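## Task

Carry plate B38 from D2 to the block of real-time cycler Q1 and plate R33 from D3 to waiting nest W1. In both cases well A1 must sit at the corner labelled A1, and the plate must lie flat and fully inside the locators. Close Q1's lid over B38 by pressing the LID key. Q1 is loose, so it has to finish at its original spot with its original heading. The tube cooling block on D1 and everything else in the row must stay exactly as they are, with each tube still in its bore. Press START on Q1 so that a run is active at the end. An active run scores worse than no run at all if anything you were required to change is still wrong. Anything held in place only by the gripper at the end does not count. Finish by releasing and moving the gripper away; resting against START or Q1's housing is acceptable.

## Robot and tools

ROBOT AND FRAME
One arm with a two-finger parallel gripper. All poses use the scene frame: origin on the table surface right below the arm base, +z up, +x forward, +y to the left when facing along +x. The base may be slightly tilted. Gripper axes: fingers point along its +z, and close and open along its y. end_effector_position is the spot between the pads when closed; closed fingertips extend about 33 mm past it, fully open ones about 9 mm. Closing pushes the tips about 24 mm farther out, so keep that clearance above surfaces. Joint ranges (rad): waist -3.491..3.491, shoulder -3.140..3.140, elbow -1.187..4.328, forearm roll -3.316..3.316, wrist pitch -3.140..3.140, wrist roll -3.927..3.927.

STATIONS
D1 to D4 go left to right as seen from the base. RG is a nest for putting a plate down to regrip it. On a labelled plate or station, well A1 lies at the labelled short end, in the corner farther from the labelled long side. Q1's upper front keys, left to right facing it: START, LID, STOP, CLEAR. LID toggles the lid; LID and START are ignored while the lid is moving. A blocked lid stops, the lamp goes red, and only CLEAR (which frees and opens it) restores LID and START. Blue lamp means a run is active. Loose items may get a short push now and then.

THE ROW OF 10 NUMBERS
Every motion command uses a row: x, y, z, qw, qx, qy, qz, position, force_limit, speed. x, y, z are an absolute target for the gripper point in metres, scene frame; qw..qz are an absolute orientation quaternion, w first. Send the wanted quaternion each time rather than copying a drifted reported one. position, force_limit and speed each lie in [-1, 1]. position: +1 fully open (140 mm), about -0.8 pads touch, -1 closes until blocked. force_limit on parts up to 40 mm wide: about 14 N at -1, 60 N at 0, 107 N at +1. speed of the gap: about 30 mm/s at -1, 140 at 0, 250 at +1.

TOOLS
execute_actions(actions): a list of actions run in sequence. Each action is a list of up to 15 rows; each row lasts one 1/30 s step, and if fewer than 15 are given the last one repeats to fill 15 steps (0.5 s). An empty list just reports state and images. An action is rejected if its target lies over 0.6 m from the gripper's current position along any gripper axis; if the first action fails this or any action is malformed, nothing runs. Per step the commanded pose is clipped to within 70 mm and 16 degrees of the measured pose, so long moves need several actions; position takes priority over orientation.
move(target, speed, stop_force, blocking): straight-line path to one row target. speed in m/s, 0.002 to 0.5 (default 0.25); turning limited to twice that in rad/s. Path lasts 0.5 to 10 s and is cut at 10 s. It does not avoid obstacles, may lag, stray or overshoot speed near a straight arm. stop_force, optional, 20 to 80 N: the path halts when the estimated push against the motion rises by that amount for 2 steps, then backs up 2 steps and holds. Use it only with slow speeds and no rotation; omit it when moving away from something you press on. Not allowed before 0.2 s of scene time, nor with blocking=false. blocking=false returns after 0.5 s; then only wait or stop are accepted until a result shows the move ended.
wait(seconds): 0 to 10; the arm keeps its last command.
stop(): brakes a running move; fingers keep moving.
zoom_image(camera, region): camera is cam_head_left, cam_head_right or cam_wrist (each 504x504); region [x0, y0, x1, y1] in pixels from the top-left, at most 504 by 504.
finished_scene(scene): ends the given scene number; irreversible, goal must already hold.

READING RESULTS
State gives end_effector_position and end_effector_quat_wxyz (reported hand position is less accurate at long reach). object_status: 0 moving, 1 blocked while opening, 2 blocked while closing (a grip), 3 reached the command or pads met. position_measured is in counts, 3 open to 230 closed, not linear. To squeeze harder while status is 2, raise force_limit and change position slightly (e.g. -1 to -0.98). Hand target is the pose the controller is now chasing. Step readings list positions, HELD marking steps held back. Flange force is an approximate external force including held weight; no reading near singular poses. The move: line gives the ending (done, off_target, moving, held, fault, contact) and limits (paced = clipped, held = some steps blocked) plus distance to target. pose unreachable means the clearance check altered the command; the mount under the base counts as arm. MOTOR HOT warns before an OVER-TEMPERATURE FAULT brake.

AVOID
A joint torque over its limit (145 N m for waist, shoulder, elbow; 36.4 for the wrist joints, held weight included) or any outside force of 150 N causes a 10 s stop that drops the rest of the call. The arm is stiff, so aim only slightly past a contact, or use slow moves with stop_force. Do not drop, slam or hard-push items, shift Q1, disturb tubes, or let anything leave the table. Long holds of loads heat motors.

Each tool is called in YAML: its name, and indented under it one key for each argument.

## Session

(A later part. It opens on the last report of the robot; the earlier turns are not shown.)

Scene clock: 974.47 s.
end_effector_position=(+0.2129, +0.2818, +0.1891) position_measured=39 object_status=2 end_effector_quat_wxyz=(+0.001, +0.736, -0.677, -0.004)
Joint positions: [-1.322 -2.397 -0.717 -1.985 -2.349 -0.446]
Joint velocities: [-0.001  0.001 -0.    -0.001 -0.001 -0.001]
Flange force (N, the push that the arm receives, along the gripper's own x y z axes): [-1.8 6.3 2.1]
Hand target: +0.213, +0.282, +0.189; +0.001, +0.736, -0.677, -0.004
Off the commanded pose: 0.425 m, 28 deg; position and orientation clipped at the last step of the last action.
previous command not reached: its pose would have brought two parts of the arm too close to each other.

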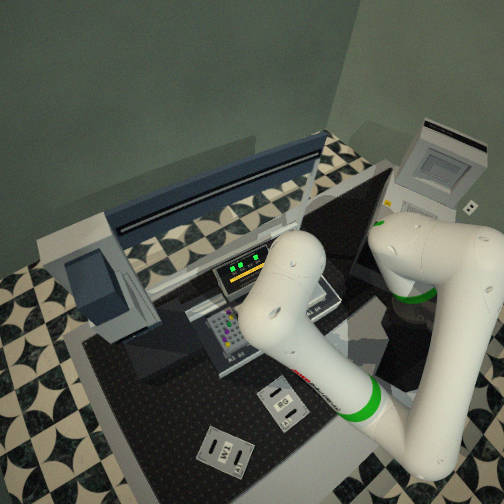

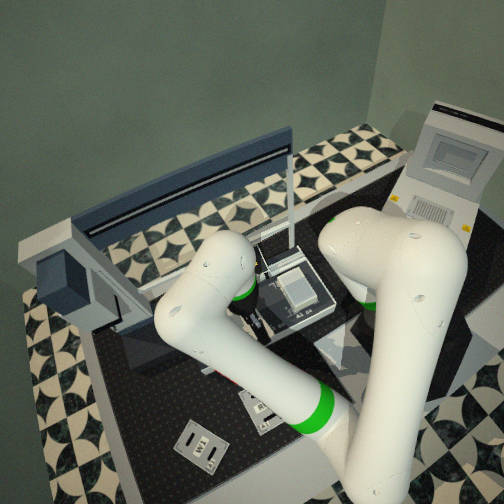

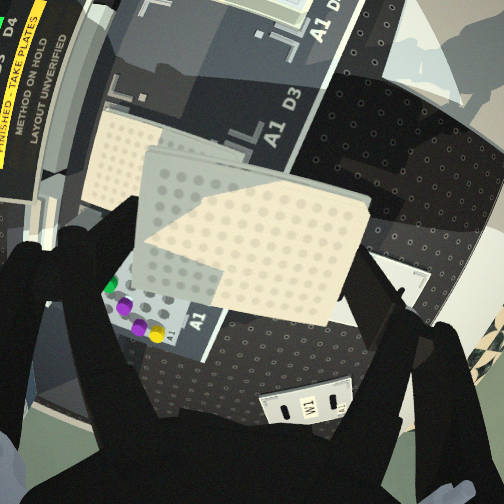

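zoom_image:
  camera: "cam_head_left"
  region: [60, 290, 330, 504]

Region (60, 290, 330, 504) of cam_head_left's 504x504 image, scaled by 1.867, with more detail than that image has; it fills the top 399 rows of this view, and the rest is white.

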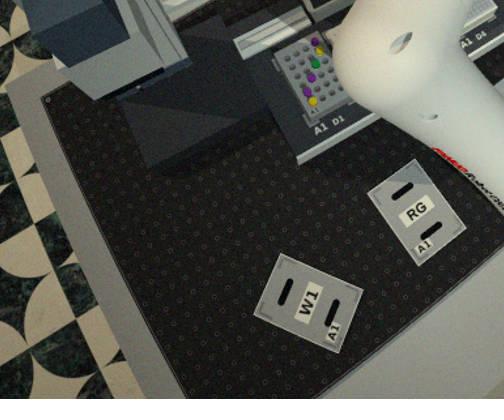

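execute_actions:
  actions:
    - [[0.2131,0.2822,0.1891,0,0.7361,-0.6769,0,-1,-0.2,-0.5],[0.2136,0.2834,0.1893,0,0.7361,-0.6769,0,-1,-0.2,-0.5],[0.2144,0.2854,0.1897,0,0.7361,-0.6769,0,-1,-0.2,-0.5],[0.2154,0.2881,0.1901,0,0.7361,-0.6769,0,-1,-0.2,-0.5],[0.2168,0.2916,0.1907,0,0.7361,-0.6769,0,-1,-0.2,-0.5],[0.2183,0.2957,0.1914,0,0.7366,-0.6764,0,-1,-0.2,-0.5],[0.2200,0.3004,0.1921,0,0.7380,-0.6748,0,-1,-0.2,-0.5],[0.2219,0.3057,0.1929,0,0.7403,-0.6722,0,-1,-0.2,-0.5],[0.2239,0.3115,0.1937,0,0.7435,-0.6687,0,-1,-0.2,-0.5],[0.2260,0.3179,0.1945,0,0.7476,-0.6642,0,-1,-0.2,-0.5],[0.2281,0.3248,0.1953,0,0.7523,-0.6588,0,-1,-0.2,-0.5],[0.2301,0.3322,0.1961,0,0.7577,-0.6526,0,-1,-0.2,-0.5],[0.2322,0.3399,0.1969,0,0.7638,-0.6455,0,-1,-0.2,-0.5],[0.2341,0.3481,0.1976,0,0.7704,-0.6376,0,-1,-0.2,-0.5],[0.2360,0.3565,0.1983,0,0.7776,-0.6288,0,-1,-0.2,-0.5]]
    - [[0.2377,0.3654,0.1989,0,0.7852,-0.6192,0,-1,-0.2,-0.5],[0.2392,0.3744,0.1993,0,0.7931,-0.6090,0,-1,-0.2,-0.5],[0.2405,0.3837,0.1997,0,0.8016,-0.5979,0,-1,-0.2,-0.5],[0.2415,0.3933,0.1999,0,0.8101,-0.5862,0,-1,-0.2,-0.5],[0.2423,0.4029,0.2,0,0.8190,-0.5739,0,-1,-0.2,-0.5],[0.2428,0.4128,0.2,0,0.8280,-0.5608,0,-1,-0.2,-0.5],[0.2431,0.4227,0.2,0,0.8370,-0.5471,0,-1,-0.2,-0.5],[0.2430,0.4327,0.2,0,0.8462,-0.5329,0,-1,-0.2,-0.5],[0.2425,0.4428,0.2,0,0.8553,-0.5182,0,-1,-0.2,-0.5],[0.2418,0.4529,0.2,0,0.8644,-0.5029,0,-1,-0.2,-0.5],[0.2407,0.4630,0.2,0,0.8733,-0.4871,0,-1,-0.2,-0.5],[0.2393,0.4730,0.2,0,0.8820,-0.4712,0,-1,-0.2,-0.5],[0.2376,0.4829,0.2,0,0.8907,-0.4546,0,-1,-0.2,-0.5],[0.2356,0.4928,0.2,0,0.8990,-0.4379,0,-1,-0.2,-0.5],[0.2332,0.5025,0.2,0,0.9072,-0.4207,0,-1,-0.2,-0.5]]
    - [[0.2306,0.5120,0.2,0,0.9150,-0.4035,0,-1,-0.2,-0.5],[0.2277,0.5213,0.2,0,0.9224,-0.3862,0,-1,-0.2,-0.5],[0.2246,0.5305,0.2,0,0.9296,-0.3686,0,-1,-0.2,-0.5],[0.2213,0.5394,0.2,0,0.9363,-0.3512,0,-1,-0.2,-0.5],[0.2178,0.5480,0.2,0,0.9427,-0.3336,0,-1,-0.2,-0.5],[0.2141,0.5563,0.2,0,0.9486,-0.3165,0,-1,-0.2,-0.5],[0.2104,0.5643,0.1997,0,0.9542,-0.2992,0,-1,-0.2,-0.5],[0.2065,0.5720,0.1987,0,0.9594,-0.2822,0,-1,-0.2,-0.5],[0.2027,0.5793,0.1972,0,0.9641,-0.2656,0,-1,-0.2,-0.5],[0.1988,0.5862,0.1951,0,0.9685,-0.2492,0,-1,-0.2,-0.5],[0.1951,0.5927,0.1926,0,0.9724,-0.2333,0,-1,-0.2,-0.5],[0.1914,0.5988,0.1895,0,0.9760,-0.2178,0,-1,-0.2,-0.5],[0.1878,0.6044,0.1860,0,0.9792,-0.2030,0,-1,-0.2,-0.5],[0.1845,0.6095,0.1820,0,0.9820,-0.1888,0,-1,-0.2,-0.5],[0.1814,0.6141,0.1777,0,0.9846,-0.1750,0,-1,-0.2,-0.5]]

Scene clock: 1095.97 s.
end_effector_position=(+0.2223, +0.3915, +0.1981) position_measured=39 object_status=2 end_effector_quat_wxyz=(-0.006, +0.848, -0.530, -0.000)
Joint positions: [-1.277 -2.288 -0.465 -2.06  -2.278 -0.252]
Joint velocities: [ 0.071  0.032  0.215 -0.082  0.072  0.207]
Flange force (N, the push that the arm receives, along the gripper's own x y z axes): [1.3 2.2 8.1]
Flange force at the end of the 1st action (N, along the gripper's axes at the end of the call): [-1.9 5.9 2.3]
Flange force at the end of the 2nd action (N, along the gripper's axes at the end of the call): [1.6 8.1 2.5]
Hand target: +0.221, +0.398, +0.198; -0.006, +0.855, -0.518, -0.000
Off the commanded pose: 0.227 m, 44 deg; position and orientation clipped at the last step of the last action.
Step readings (end_effector_position; steps 1 to 15: 1st action; 16 to 30: 2nd action; 31 to 45: 3rd action):
0: (+0.2129, +0.2818, +0.1891)
1: (+0.2129, +0.2818, +0.1891)
2: (+0.2129, +0.2818, +0.1892)
4: (+0.2129, +0.2821, +0.1894)
8: (+0.2141, +0.2847, +0.1896)
15: (+0.2191, +0.3000, +0.1919)
16: (+0.2201, +0.3030, +0.1923)
17: (+0.2210, +0.3060, +0.1926)
19: (+0.2226, +0.3121, +0.1934)
23: (+0.2250, +0.3247, +0.1947)
30: (+0.2270, +0.3443, +0.1962)
31: (+0.2271, +0.3472, +0.1964)
32: (+0.2271, +0.3501, +0.1966)
34: (+0.2270, +0.3562, +0.1970)
38: (+0.2260, +0.3686, +0.1976)
45: end_effector_position above

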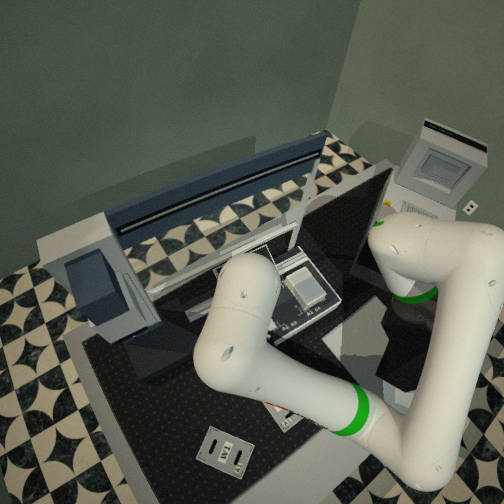

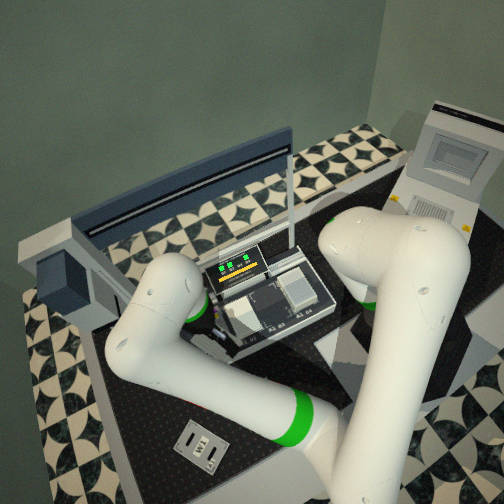

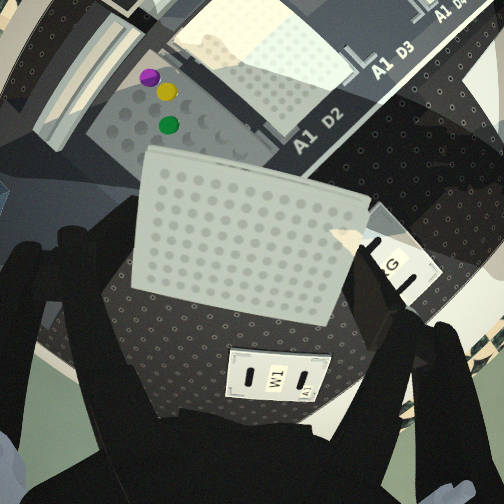

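execute_actions:
  actions: []

zoom_image:
  camera: "cam_wrist"
  region: [200, 320, 368, 430]

Scene clock: 1103.53 s.
end_effector_position=(+0.2098, +0.4566, +0.1917) position_measured=39 object_status=2 end_effector_quat_wxyz=(-0.004, +0.911, -0.413, -0.000)
Joint positions: [-1.251 -2.259 -0.314 -2.124 -2.229 -0.129]
Joint velocities: [-0.001 -0.     0.     0.001 -0.     0.   ]
Flange force (N, the push that the arm receives, along the gripper's own x y z axes): [-0.2 4.8 2.4]
Hand target: +0.210, +0.457, +0.192; -0.004, +0.911, -0.413, -0.000
Off the commanded pose: 0.161 m, 29 deg; position and orientation clipped at the last step of the last action.

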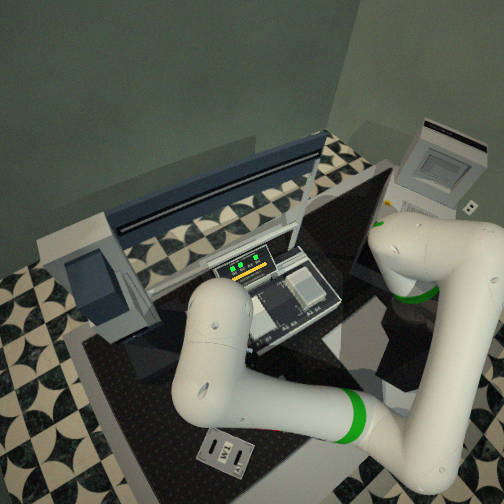

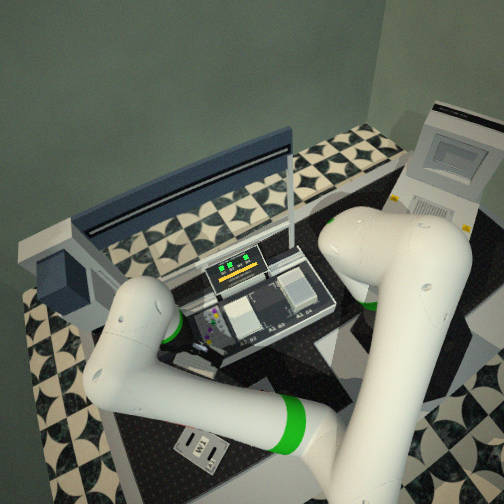

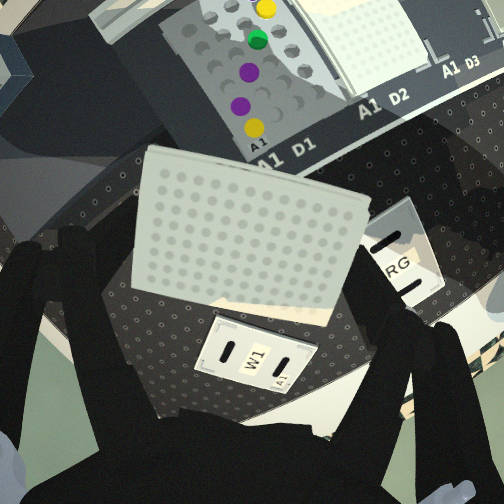

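Region (200, 320, 368, 430) of cam_wrist's 504x504 image, scaled by 3.000, with more detail than that image has; it fills the top 330 rows of this view, and the rest is white.

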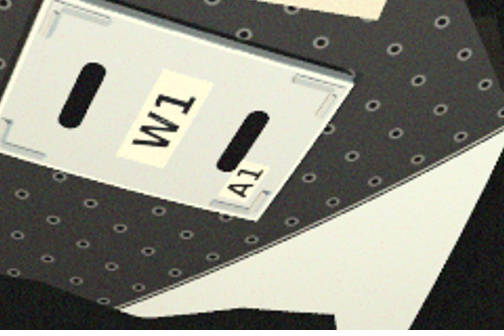

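zoom_image:
  camera: "cam_wrist"
  region: [185, 305, 329, 405]

Region (185, 305, 329, 405) of cam_wrist's 504x504 image, scaled by 3.500, with more detail than that image has; it fills the top 350 rows of this view, and the rest is white.

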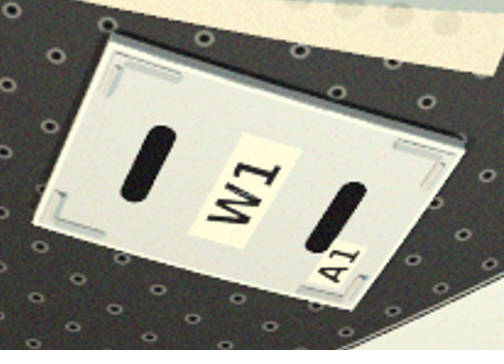

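move:
  target: [0.185,0.63,0.11,0,0.9962,-0.0872,0,-1,-0.2,-0.5]
  speed: 0.35

Scene clock: 1151.90 s.
end_effector_position=(+0.1840, +0.6296, +0.1092) position_measured=39 object_status=2 end_effector_quat_wxyz=(+0.000, +0.996, -0.088, -0.001)
Joint positions: [-1.294 -2.166  0.152 -2.331 -1.989  0.221]
Joint velocities: [ 0.001  0.001  0.    -0.     0.001 -0.   ]
Flange force (N, the push that the arm receives, along the gripper's own x y z axes): [-2.9 10.6 -0.2]
Hand target: +0.184, +0.630, +0.109; +0.000, +0.996, -0.088, -0.001
Off the commanded pose: 0.001 m, 0 deg.
move: done

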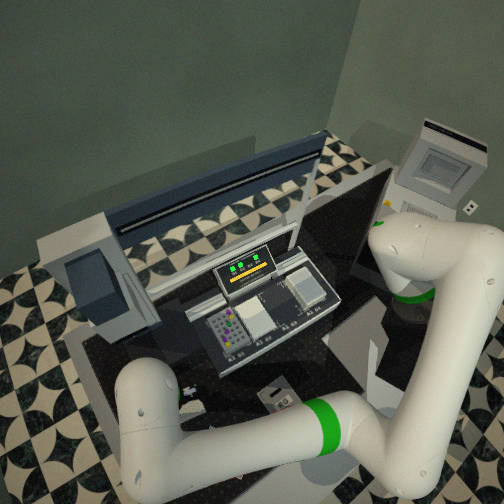

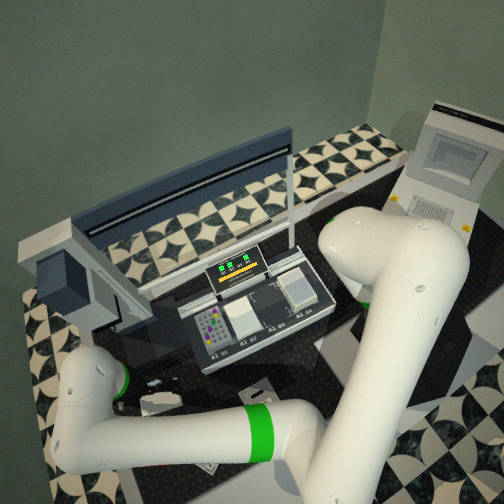

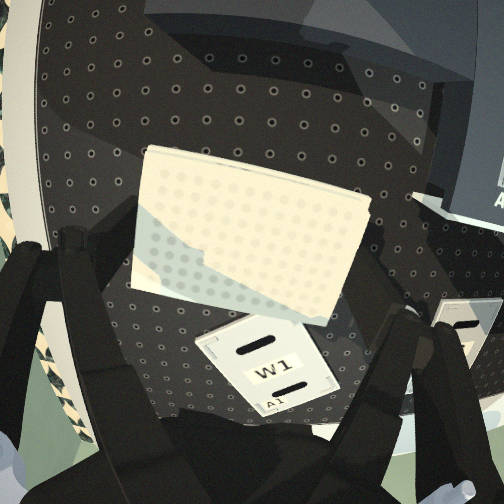

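zoom_image:
  camera: "cam_wrist"
  region: [185, 300, 353, 430]

Region (185, 300, 353, 430) of cam_wrist's 504x504 image, scaled by 3.000, with more detail than that image has; it fills the top 390 rows of this view, and the rest is white.

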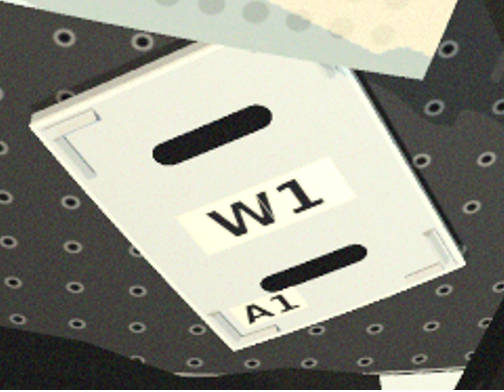

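move:
  target: [0.185,0.63,0.045,0,0.9962,-0.0872,0,-1,-0.2,-0.5]
  speed: 0.15

move:
  target: [0.185,0.63,0.020,0,0.9962,-0.0872,0,-1,-0.2,-0.5]
  speed: 0.006
  stop_force: 20

Scene clock: 1200.67 s.
end_effector_position=(+0.1848, +0.6297, +0.0449) position_measured=39 object_status=2 end_effector_quat_wxyz=(+0.000, +0.996, -0.087, -0.000)
Joint positions: [-1.36  -2.232  0.173 -2.387 -1.894  0.191]
Joint velocities: [-0.002  0.     0.001  0.001  0.001 -0.   ]
Flange force (N, the push that the arm receives, along the gripper's own x y z axes): [-2.4 5.9 0.2]
Hand target: +0.185, +0.630, +0.045; +0.000, +0.996, -0.087, -0.000
Off the commanded pose: 0.000 m, 0 deg.
move: done

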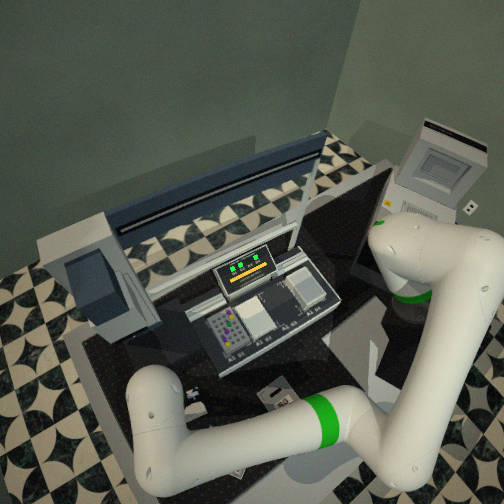

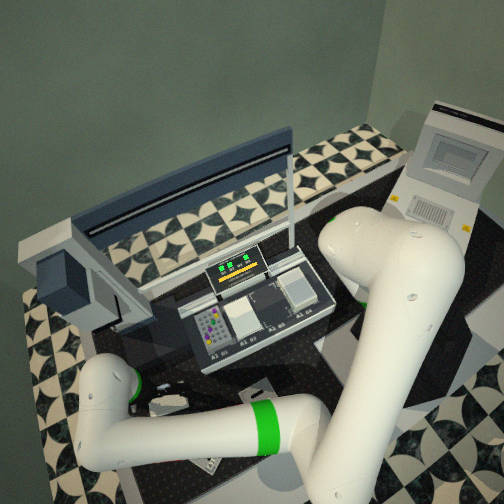

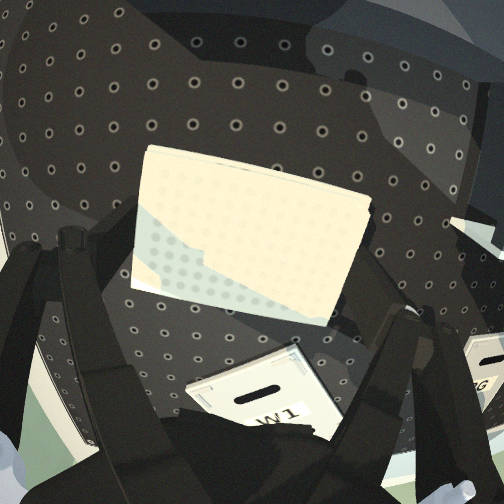

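Scene clock: 1203.13 s.
end_effector_position=(+0.1849, +0.6299, +0.0319) position_measured=39 object_status=2 end_effector_quat_wxyz=(-0.000, +0.996, -0.087, -0.000)
Joint positions: [-1.372 -2.243  0.18  -2.397 -1.873  0.185]
Joint velocities: [ 0.002 -0.001  0.     0.    -0.001  0.   ]
Flange force (N, the push that the arm receives, along the gripper's own x y z axes): [-10.0 15.3 -46.3]
Hand target: +0.185, +0.630, +0.032; -0.000, +0.996, -0.087, -0.000
Off the commanded pose: 0.012 m, 0 deg.
move: contact

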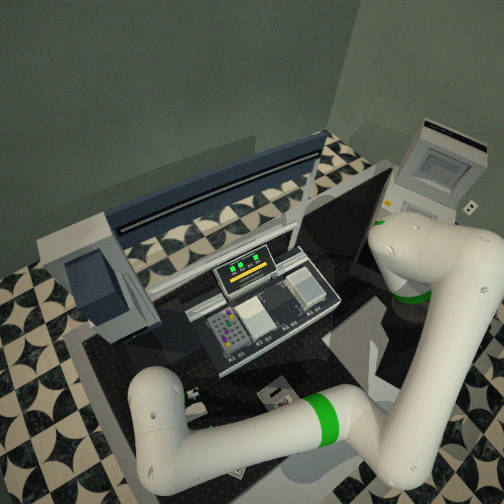

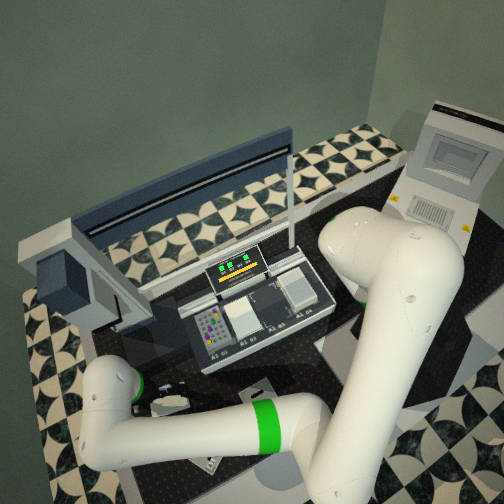

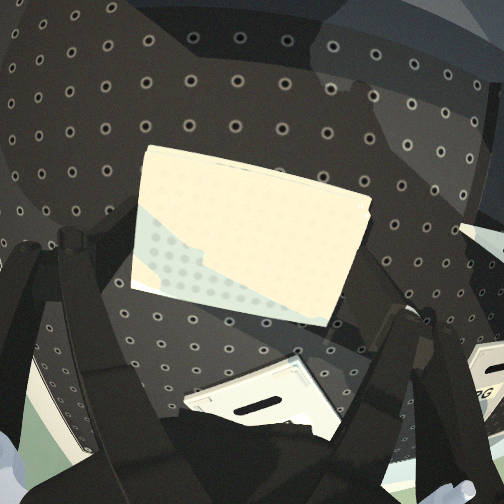

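execute_actions:
  actions:
    - [[0.1849,0.6299,0.0330,0,0.9962,-0.0872,0,1,-0.2,0.5],[0.1849,0.6299,0.0333,0,0.9962,-0.0872,0,1,-0.2,0.5],[0.1849,0.6299,0.0335,0,0.9962,-0.0872,0,1,-0.2,0.5],[0.1849,0.6299,0.0335,0,0.9962,-0.0872,0,1,-0.2,0.5],[0.1849,0.6299,0.0335,0,0.9962,-0.0872,0,1,-0.2,0.5],[0.1849,0.6299,0.0335,0,0.9962,-0.0872,0,1,-0.2,0.5],[0.1849,0.6299,0.0340,0,0.9962,-0.0872,0,1,-0.2,0.5],[0.1849,0.6299,0.0355,0,0.9962,-0.0872,0,1,-0.2,0.5],[0.1849,0.6299,0.0378,0,0.9962,-0.0872,0,1,-0.2,0.5],[0.1849,0.6299,0.0406,0.0005,0.9960,-0.0889,0,1,-0.2,0.5],[0.1849,0.6299,0.0438,0.0019,0.9956,-0.0941,-0.0002,1,-0.2,0.5],[0.1849,0.6300,0.0473,0.0043,0.9947,-0.1026,-0.0003,1,-0.2,0.5],[0.1849,0.6301,0.0507,0.0075,0.9935,-0.1139,-0.0005,1,-0.2,0.5],[0.1849,0.6302,0.0539,0.0115,0.9917,-0.1281,-0.0005,1,-0.2,0.5],[0.1850,0.6303,0.0567,0.0162,0.9893,-0.1449,-0.0005,1,-0.2,0.5]]
    - [[0.1850,0.6304,0.0590,0.0215,0.9863,-0.1640,-0.0002,1,-0.2,0.5],[0.1850,0.6305,0.0605,0.0275,0.9823,-0.1852,0.0003,1,-0.2,0.5],[0.1850,0.6307,0.0610,0.0341,0.9774,-0.2083,0.0012,1,-0.2,0.5],[0.1851,0.6308,0.0610,0.0410,0.9716,-0.2331,0.0025,1,-0.2,0.5],[0.1851,0.6310,0.0610,0.0484,0.9645,-0.2592,0.0043,1,-0.2,0.5],[0.1851,0.6312,0.0610,0.0561,0.9565,-0.2864,0.0066,1,-0.2,0.5],[0.1852,0.6314,0.0610,0.0641,0.9471,-0.3144,0.0094,1,-0.2,0.5],[0.1852,0.6315,0.0610,0.0722,0.9365,-0.3431,0.0129,1,-0.2,0.5],[0.1852,0.6317,0.0610,0.0802,0.9244,-0.3722,0.0170,1,-0.2,0.5],[0.1853,0.6319,0.0610,0.0882,0.9114,-0.4013,0.0216,1,-0.2,0.5],[0.1853,0.6321,0.0610,0.0961,0.8971,-0.4304,0.0269,1,-0.2,0.5],[0.1853,0.6323,0.0610,0.1039,0.8818,-0.4590,0.0327,1,-0.2,0.5],[0.1854,0.6326,0.0610,0.1112,0.8654,-0.4871,0.0391,1,-0.2,0.5],[0.1854,0.6328,0.0610,0.1183,0.8481,-0.5144,0.0460,1,-0.2,0.5],[0.1855,0.6330,0.0610,0.1248,0.8303,-0.5407,0.0532,1,-0.2,0.5]]
    - [[0.1855,0.6332,0.0610,0.1309,0.8118,-0.5658,0.0607,1,-0.2,0.5],[0.1855,0.6333,0.0610,0.1366,0.7930,-0.5898,0.0685,1,-0.2,0.5],[0.1856,0.6335,0.0610,0.1416,0.7742,-0.6121,0.0764,1,-0.2,0.5],[0.1856,0.6337,0.0610,0.1461,0.7554,-0.6332,0.0843,1,-0.2,0.5],[0.1856,0.6339,0.0610,0.1501,0.7371,-0.6525,0.0920,1,-0.2,0.5],[0.1857,0.6340,0.0610,0.1535,0.7193,-0.6701,0.0996,1,-0.2,0.5],[0.1857,0.6342,0.0610,0.1565,0.7025,-0.6861,0.1068,1,-0.2,0.5],[0.1857,0.6343,0.0610,0.1590,0.6867,-0.7002,0.1136,0.475,-0.2,0.5],[0.1857,0.6344,0.0610,0.1609,0.6723,-0.7126,0.1198,0.475,-0.2,0.5],[0.1858,0.6345,0.0610,0.1625,0.6594,-0.7232,0.1253,0.475,-0.2,0.5],[0.1858,0.6346,0.0610,0.1637,0.6485,-0.7320,0.1301,0.475,-0.2,0.5],[0.1858,0.6347,0.0610,0.1646,0.6397,-0.7388,0.1339,0.475,-0.2,0.5],[0.1858,0.6348,0.0610,0.1653,0.6330,-0.7438,0.1368,0.475,-0.2,0.5],[0.1858,0.6348,0.0610,0.1657,0.6289,-0.7468,0.1385,0.475,-0.2,0.5],[0.1858,0.6348,0.0610,0.1658,0.6276,-0.7479,0.1391,0.475,-0.2,0.5]]

Scene clock: 1292.33 s.
end_effector_position=(+0.1873, +0.6333, +0.0619) position_measured=68 object_status=0 end_effector_quat_wxyz=(+0.133, +0.725, -0.668, +0.103)
Joint positions: [-1.368 -1.971  0.63  -2.367 -2.077 -1.233]
Joint velocities: [-0.048  0.296  0.564 -0.08  -0.159 -1.488]
Flange force (N, the push that the arm receives, along the gripper's own x y z axes): [4.5 2.6 3.7]
Flange force at the end of the 1st action (N, along the gripper's axes at the end of the call): [9.9 5.1 5.3]
Flange force at the end of the 2nd action (N, along the gripper's axes at the end of the call): [5.3 2.5 3.6]
Hand target: +0.186, +0.633, +0.062; +0.147, +0.655, -0.730, +0.128
Off the commanded pose: 0.002 m, 16 deg; orientation clipped at the last step of the last action.
Step readings (end_effector_position; steps 1 to 15: 1st action; 16 to 30: 2nd action; 31 to 45: 3rd action):
0: (+0.1849, +0.6298, +0.0322)
1: (+0.1849, +0.6298, +0.0323)
2: (+0.1849, +0.6299, +0.0326)
4: (+0.1848, +0.6299, +0.0332)
8: (+0.1848, +0.6299, +0.0339)
15: (+0.1851, +0.6302, +0.0498)
16: (+0.1851, +0.6302, +0.0524)
17: (+0.1851, +0.6303, +0.0547)
19: (+0.1851, +0.6305, +0.0583)
23: (+0.1847, +0.6311, +0.0610)
30: (+0.1854, +0.6318, +0.0613)
31: (+0.1855, +0.6319, +0.0613)
32: (+0.1856, +0.6321, +0.0613)
34: (+0.1857, +0.6324, +0.0613)
38: (+0.1859, +0.6330, +0.0614)
45: end_effector_position above

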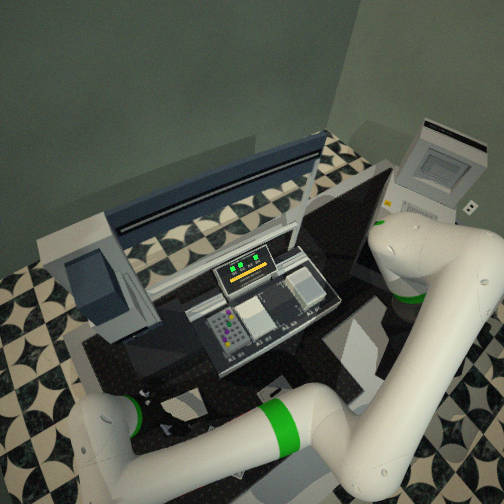

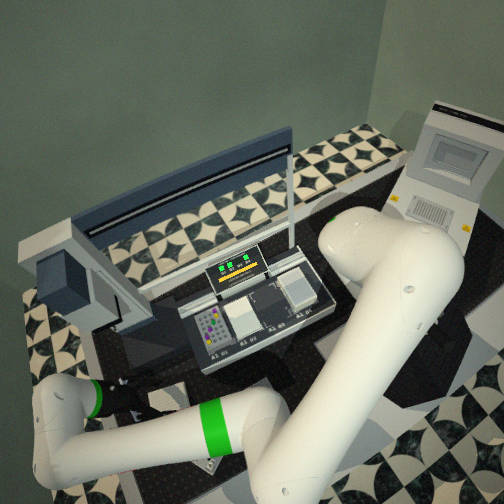

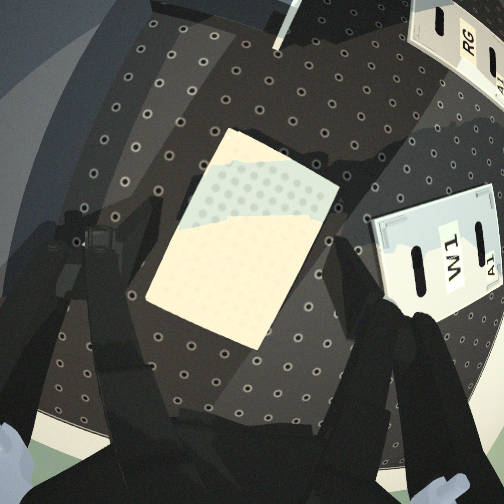

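execute_actions:
  actions:
    - [[0.1858,0.6348,0.0610,0.1658,0.6276,-0.7479,0.1391,0.475,-0.2,0.5],[0.1858,0.6348,0.0605,0.1658,0.6276,-0.7479,0.1391,0.475,-0.2,0.5],[0.1858,0.6348,0.0597,0.1658,0.6276,-0.7479,0.1391,0.475,-0.2,0.5],[0.1858,0.6348,0.0586,0.1658,0.6276,-0.7479,0.1391,0.475,-0.2,0.5],[0.1858,0.6348,0.0573,0.1658,0.6276,-0.7479,0.1391,0.475,-0.2,0.5],[0.1858,0.6348,0.0558,0.1658,0.6276,-0.7479,0.1391,0.475,-0.2,0.5],[0.1858,0.6348,0.0543,0.1658,0.6276,-0.7479,0.1391,0.475,-0.2,0.5],[0.1858,0.6348,0.0528,0.1658,0.6276,-0.7479,0.1391,0.475,-0.2,0.5],[0.1858,0.6348,0.0514,0.1658,0.6276,-0.7479,0.1391,0.475,-0.2,0.5],[0.1858,0.6348,0.0503,0.1658,0.6276,-0.7479,0.1391,0.475,-0.2,0.5],[0.1858,0.6348,0.0495,0.1658,0.6276,-0.7479,0.1391,0.475,-0.2,0.5],[0.1858,0.6348,0.0490,0.1658,0.6276,-0.7479,0.1391,0.475,-0.2,0.5]]

execute_actions:
  actions: []

Scene clock: 1305.47 s.
end_effector_position=(+0.1858, +0.6347, +0.0492) position_measured=69 object_status=3 end_effector_quat_wxyz=(-0.166, -0.627, +0.748, -0.139)
Joint positions: [-1.396 -1.888  0.795 -2.429 -2.101 -1.542]
Joint velocities: [-0.001 -0.002  0.    -0.001  0.005 -0.001]
Flange force (N, the push that the arm receives, along the gripper's own x y z axes): [15.8 1.6 4.7]
Hand target: +0.186, +0.635, +0.049; -0.166, -0.627, +0.748, -0.139
Off the commanded pose: 0.000 m, 0 deg.
Step readings (end_effector_position):
0: (+0.1863, +0.6333, +0.0616)
1: (+0.1863, +0.6333, +0.0616)
2: (+0.1861, +0.6334, +0.0615)
4: (+0.1859, +0.6338, +0.0610)
8: (+0.1857, +0.6340, +0.0555)
15: end_effector_position above

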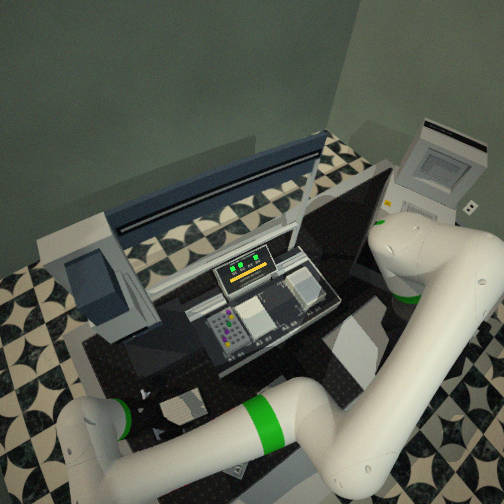

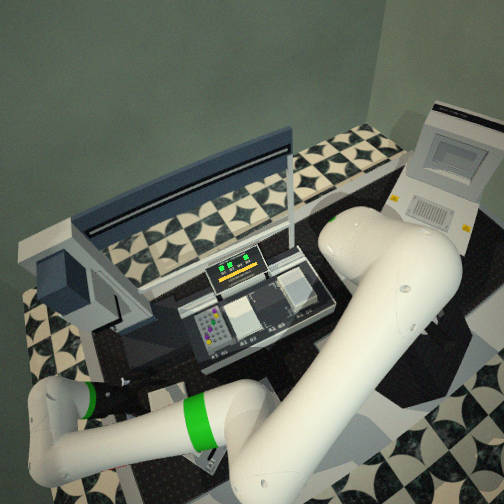

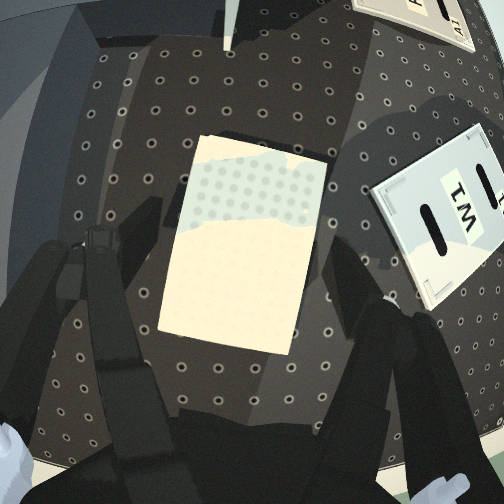

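Scene clock: 1305.47 s.
end_effector_position=(+0.1858, +0.6347, +0.0492) position_measured=69 object_status=3 end_effector_quat_wxyz=(-0.166, -0.627, +0.748, -0.139)
Joint positions: [-1.396 -1.888  0.795 -2.429 -2.101 -1.542]
Joint velocities: [-0.001 -0.002  0.    -0.001  0.005 -0.001]
Flange force (N, the push that the arm receives, along the gripper's own x y z axes): [15.8 1.6 4.7]
Hand target: +0.186, +0.635, +0.049; -0.166, -0.627, +0.748, -0.139
Off the commanded pose: 0.000 m, 0 deg.

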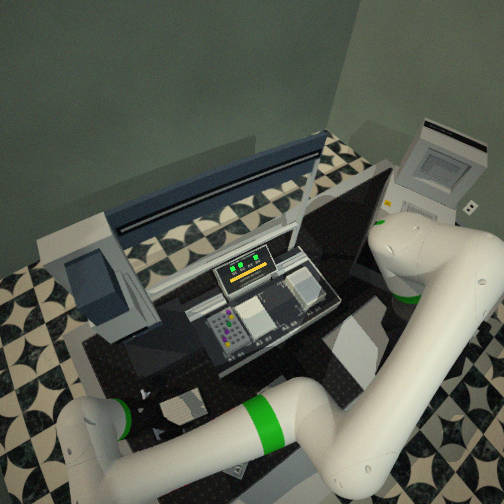

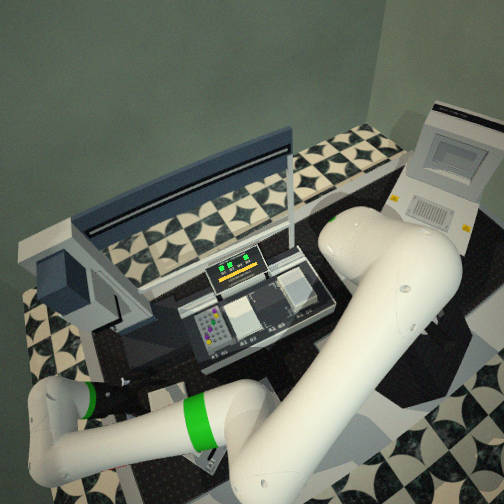

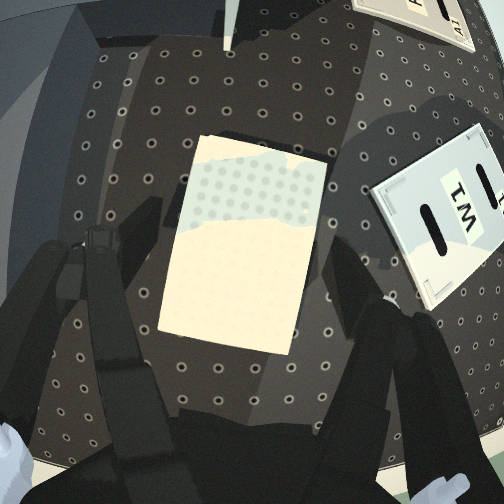

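zoom_image:
  camera: "cam_wrist"
  region: [130, 120, 370, 370]

Region (130, 120, 370, 370) of cam_wrist's 504x504 image, scaled by 2.016, with more detail than that image has; it fills the left 484 columns of this view, and the rest is white.

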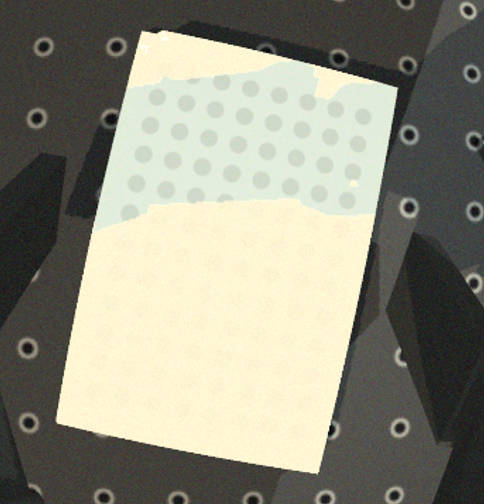

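execute_actions:
  actions:
    - [[0.1853,0.6349,0.0486,0.1658,0.6276,-0.7479,0.1391,0.3,-0.2,-0.2],[0.1853,0.6349,0.0482,0.1658,0.6276,-0.7479,0.1391,0.3,-0.2,-0.2],[0.1853,0.6349,0.0480,0.1658,0.6276,-0.7479,0.1391,-1,-0.2,-0.3]]

Scene clock: 1336.10 s.
end_effector_position=(+0.1853, +0.6349, +0.0480) position_measured=111 object_status=2 end_effector_quat_wxyz=(-0.166, -0.628, +0.748, -0.139)
Joint positions: [-1.396 -1.889  0.797 -2.43  -2.099 -1.543]
Joint velocities: [-0.     0.     0.     0.001  0.001 -0.   ]
Flange force (N, the push that the arm receives, along the gripper's own x y z axes): [20.6 5.1 -15.6]
Hand target: +0.185, +0.635, +0.048; -0.166, -0.628, +0.748, -0.139
Off the commanded pose: 0.000 m, 0 deg.
Step readings (end_effector_position):
0: (+0.1857, +0.6346, +0.0489)
1: (+0.1857, +0.6346, +0.0489)
2: (+0.1855, +0.6348, +0.0486)
4: (+0.1853, +0.6349, +0.0481)
8: (+0.1853, +0.6349, +0.0480)
15: end_effector_position above

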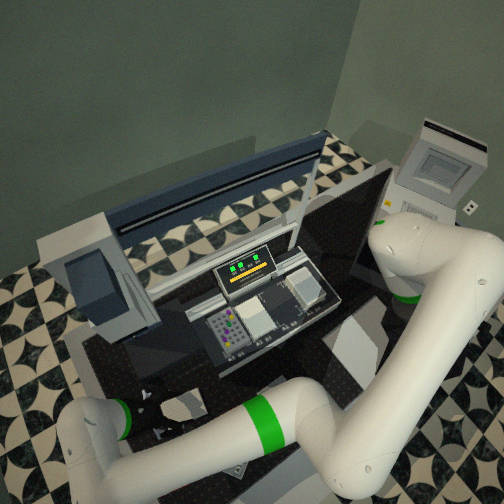

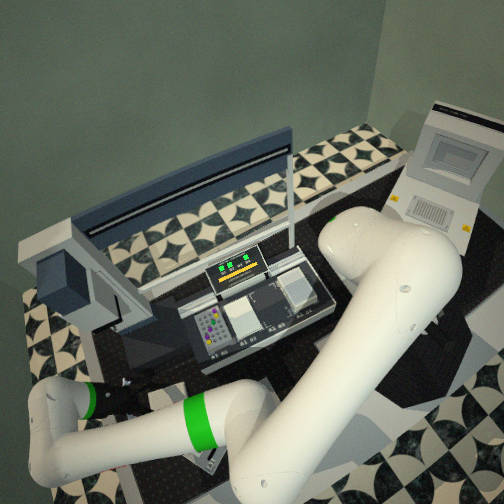

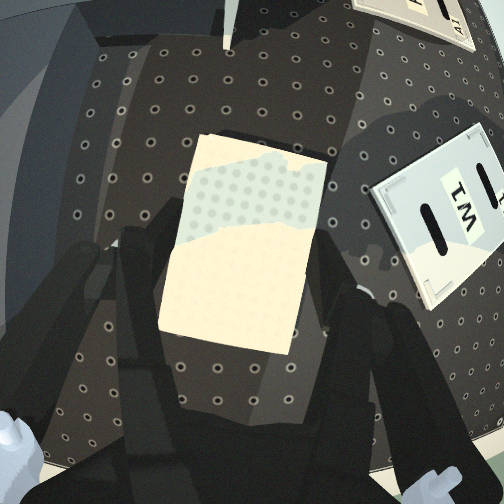

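execute_actions:
  actions:
    - [[0.1853,0.6349,0.0486,0.1658,0.6276,-0.7479,0.1391,-1,-0.2,-0.3],[0.1853,0.6349,0.0502,0.1658,0.6276,-0.7479,0.1391,-1,-0.2,-0.3],[0.1853,0.6349,0.0527,0.1658,0.6276,-0.7479,0.1391,-1,-0.2,-0.3],[0.1853,0.6349,0.0558,0.1658,0.6276,-0.7479,0.1391,-1,-0.2,-0.3],[0.1853,0.6349,0.0593,0.1658,0.6276,-0.7479,0.1391,-1,-0.2,-0.3],[0.1853,0.6349,0.0630,0.1658,0.6276,-0.7479,0.1391,-1,-0.2,-0.3],[0.1853,0.6349,0.0667,0.1658,0.6276,-0.7479,0.1391,-1,-0.2,-0.3],[0.1849,0.6348,0.0702,0.1659,0.6269,-0.7484,0.1390,-1,-0.2,-0.3],[0.1838,0.6346,0.0733,0.1663,0.6248,-0.7502,0.1385,-1,-0.2,-0.3],[0.1819,0.6342,0.0758,0.1669,0.6215,-0.7529,0.1378,-1,-0.2,-0.3],[0.1794,0.6336,0.0774,0.1677,0.6169,-0.7567,0.1367,-1,-0.2,-0.3],[0.1763,0.6329,0.0780,0.1687,0.6113,-0.7613,0.1355,-1,-0.2,-0.3],[0.1726,0.6321,0.0780,0.1699,0.6044,-0.7667,0.1340,-1,-0.2,-0.3],[0.1684,0.6312,0.0780,0.1713,0.5966,-0.7727,0.1322,-1,-0.2,-0.3],[0.1636,0.6302,0.0780,0.1728,0.5878,-0.7795,0.1303,-1,-0.2,-0.3]]
    - [[0.1585,0.6290,0.0780,0.1744,0.5782,-0.7867,0.1282,-1,-0.2,-0.3],[0.1529,0.6278,0.0780,0.1761,0.5676,-0.7943,0.1258,-1,-0.2,-0.3],[0.1470,0.6265,0.0780,0.1778,0.5563,-0.8022,0.1233,-1,-0.2,-0.3],[0.1408,0.6252,0.0780,0.1797,0.5443,-0.8105,0.1206,-1,-0.2,-0.3],[0.1343,0.6237,0.0780,0.1815,0.5316,-0.8189,0.1178,-1,-0.2,-0.3],[0.1276,0.6223,0.0780,0.1834,0.5184,-0.8273,0.1149,-1,-0.2,-0.3],[0.1207,0.6208,0.0780,0.1853,0.5046,-0.8358,0.1118,-1,-0.2,-0.3],[0.1137,0.6192,0.0780,0.1871,0.4905,-0.8441,0.1087,-1,-0.2,-0.3],[0.1066,0.6177,0.0780,0.1889,0.4760,-0.8524,0.1055,-1,-0.2,-0.3],[0.0995,0.6161,0.0780,0.1907,0.4614,-0.8604,0.1023,-1,-0.2,-0.3],[0.0924,0.6145,0.0780,0.1924,0.4466,-0.8682,0.0990,-1,-0.2,-0.3],[0.0853,0.6130,0.0780,0.1941,0.4316,-0.8756,0.0957,-1,-0.2,-0.3],[0.0783,0.6114,0.0780,0.1957,0.4169,-0.8828,0.0924,-1,-0.2,-0.3],[0.0714,0.6099,0.0780,0.1972,0.4022,-0.8896,0.0892,-1,-0.2,-0.3],[0.0647,0.6085,0.0780,0.1986,0.3879,-0.8960,0.0860,-1,-0.2,-0.3]]
    - [[0.0582,0.6070,0.0775,0.1999,0.3739,-0.9018,0.0829,-1,-0.2,-0.3],[0.0520,0.6057,0.0770,0.2011,0.3604,-0.9074,0.0799,-1,-0.2,-0.3],[0.0461,0.6044,0.0765,0.2022,0.3475,-0.9124,0.0770,-1,-0.2,-0.3],[0.0405,0.6032,0.0760,0.2032,0.3354,-0.9169,0.0743,-1,-0.2,-0.3],[0.0354,0.6020,0.0755,0.2041,0.3239,-0.9209,0.0718,-1,-0.2,-0.3],[0.0306,0.6010,0.0750,0.2049,0.3135,-0.9246,0.0695,-1,-0.2,-0.3],[0.0264,0.6001,0.0745,0.2056,0.3041,-0.9277,0.0674,-1,-0.2,-0.3],[0.0227,0.5993,0.0740,0.2062,0.2958,-0.9304,0.0656,-1,-0.2,-0.3],[0.0196,0.5986,0.0735,0.2067,0.2889,-0.9326,0.0640,-1,-0.2,-0.3],[0.0171,0.5980,0.0730,0.2071,0.2831,-0.9343,0.0628,-1,-0.2,-0.3],[0.0152,0.5976,0.0725,0.2074,0.2791,-0.9356,0.0619,-1,-0.2,-0.3],[0.0141,0.5974,0.0720,0.2075,0.2765,-0.9364,0.0613,-1,-0.2,-0.3],[0.0137,0.5973,0.0720,0.2076,0.2756,-0.9366,0.0611,-1,-0.2,-0.3],[0.0137,0.5973,0.0720,0.2076,0.2756,-0.9366,0.0611,-1,-0.2,-0.3],[0.0137,0.5973,0.0720,0.2076,0.2756,-0.9366,0.0611,-1,-0.2,-0.3]]

Scene clock: 1401.63 s.
end_effector_position=(+0.0140, +0.5971, +0.0724) position_measured=111 object_status=2 end_effector_quat_wxyz=(-0.208, -0.277, +0.936, -0.062)
Joint positions: [-1.271 -2.184  0.258 -2.707 -2.224 -2.45 ]
Joint velocities: [ 0.013 -0.057 -0.076 -0.017  0.032 -0.098]
Flange force (N, the push that the arm receives, along the gripper's own x y z axes): [12.0 -5.2 9.6]
Flange force at the end of the 1st action (N, along the gripper's axes at the end of the call): [7.3 -8.0 2.0]
Flange force at the end of the 2nd action (N, along the gripper's axes at the end of the call): [5.3 -3.1 4.6]
Hand target: +0.014, +0.597, +0.072; -0.208, -0.276, +0.937, -0.061
Off the commanded pose: 0.000 m, 0 deg.
Step readings (end_effector_position; steps 1 to 15: 1st action; 16 to 30: 2nd action; 31 to 45: 3rd action):
0: (+0.1853, +0.6349, +0.0480)
1: (+0.1853, +0.6349, +0.0480)
2: (+0.1853, +0.6349, +0.0480)
4: (+0.1848, +0.6348, +0.0503)
8: (+0.1851, +0.6350, +0.0638)
15: (+0.1736, +0.6326, +0.0781)
16: (+0.1700, +0.6318, +0.0782)
17: (+0.1659, +0.6308, +0.0782)
19: (+0.1566, +0.6287, +0.0782)
23: (+0.1345, +0.6239, +0.0783)
30: (+0.0889, +0.6136, +0.0785)
31: (+0.0822, +0.6121, +0.0785)
32: (+0.0755, +0.6106, +0.0785)
34: (+0.0623, +0.6075, +0.0780)
38: (+0.0382, +0.6017, +0.0765)
45: end_effector_position above

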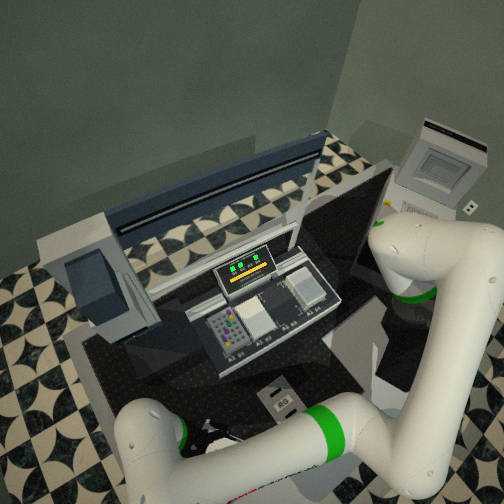

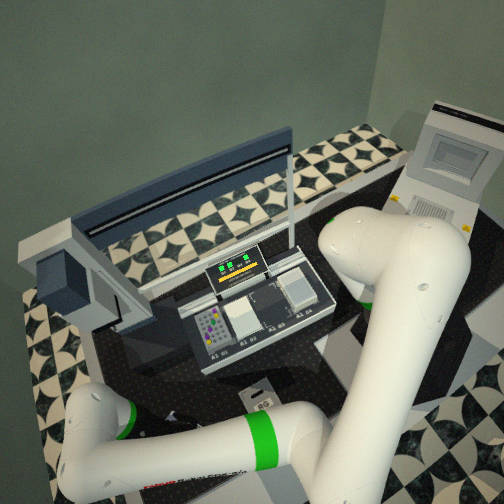

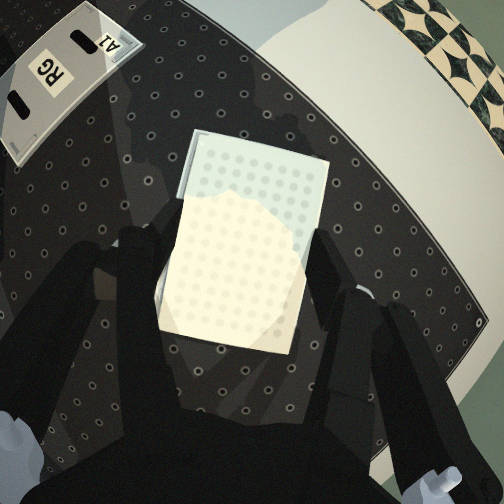

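wait:
  seconds: 0

zoom_image:
  camera: "cam_wrist"
  region: [140, 115, 350, 370]

Scene clock: 1404.00 s.
end_effector_position=(+0.0137, +0.5973, +0.0723) position_measured=111 object_status=2 end_effector_quat_wxyz=(-0.208, -0.276, +0.937, -0.061)
Joint positions: [-1.271 -2.185  0.256 -2.707 -2.223 -2.453]
Joint velocities: [ 0.002 -0.001 -0.     0.002 -0.001 -0.001]
Flange force (N, the push that the arm receives, along the gripper's own x y z axes): [7.4 -7.7 2.5]
Hand target: +0.014, +0.597, +0.072; -0.208, -0.276, +0.937, -0.061
Off the commanded pose: 0.000 m, 0 deg.

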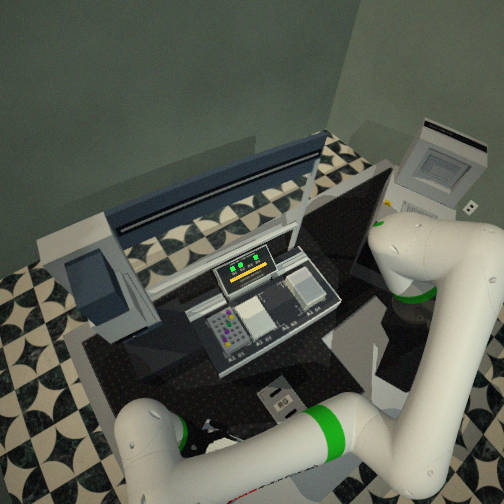

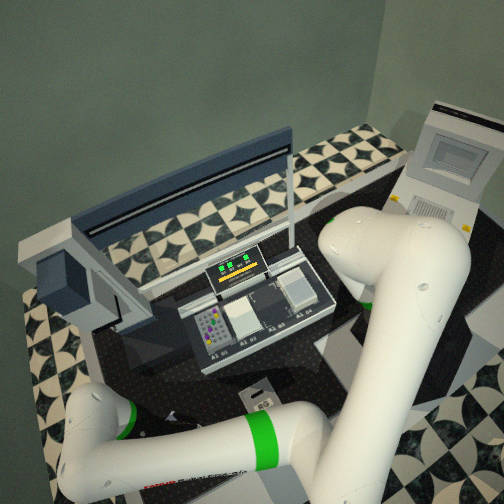

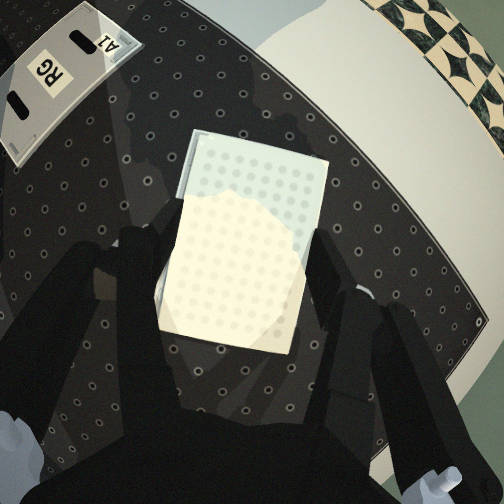

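Region (140, 115, 350, 370) of cam_wrist's 504x504 image, scaled by 1.976, with more detail than that image has; it fills the left 415 columns of this view, and the rest is white.

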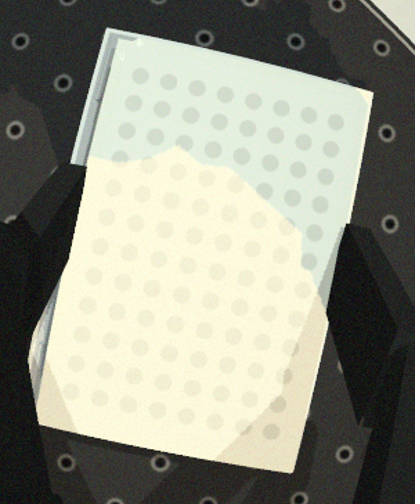

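execute_actions:
  actions: []

Scene clock: 1433.13 s.
end_effector_position=(+0.0137, +0.5973, +0.0723) position_measured=111 object_status=2 end_effector_quat_wxyz=(-0.208, -0.276, +0.937, -0.061)
Joint positions: [-1.271 -2.185  0.256 -2.707 -2.223 -2.453]
Joint velocities: [-0.001 -0.001  0.    -0.001 -0.001  0.   ]
Flange force (N, the push that the arm receives, along the gripper's own x y z axes): [3.1 -5.0 2.3]
Hand target: +0.014, +0.597, +0.072; -0.208, -0.276, +0.937, -0.061
Off the commanded pose: 0.000 m, 0 deg.

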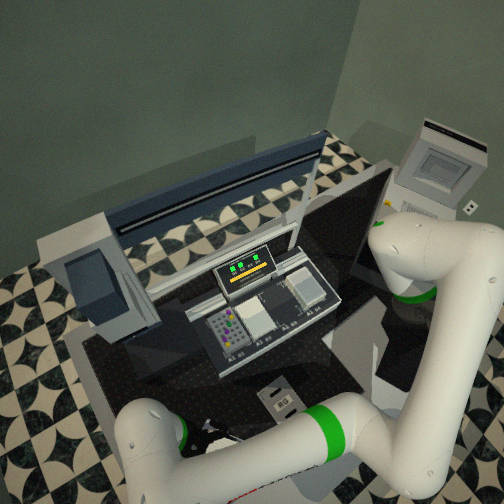

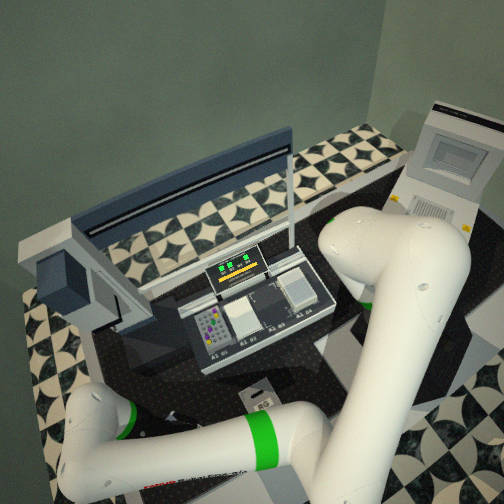

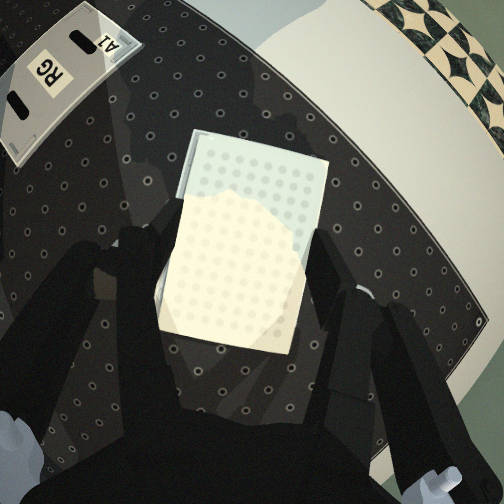

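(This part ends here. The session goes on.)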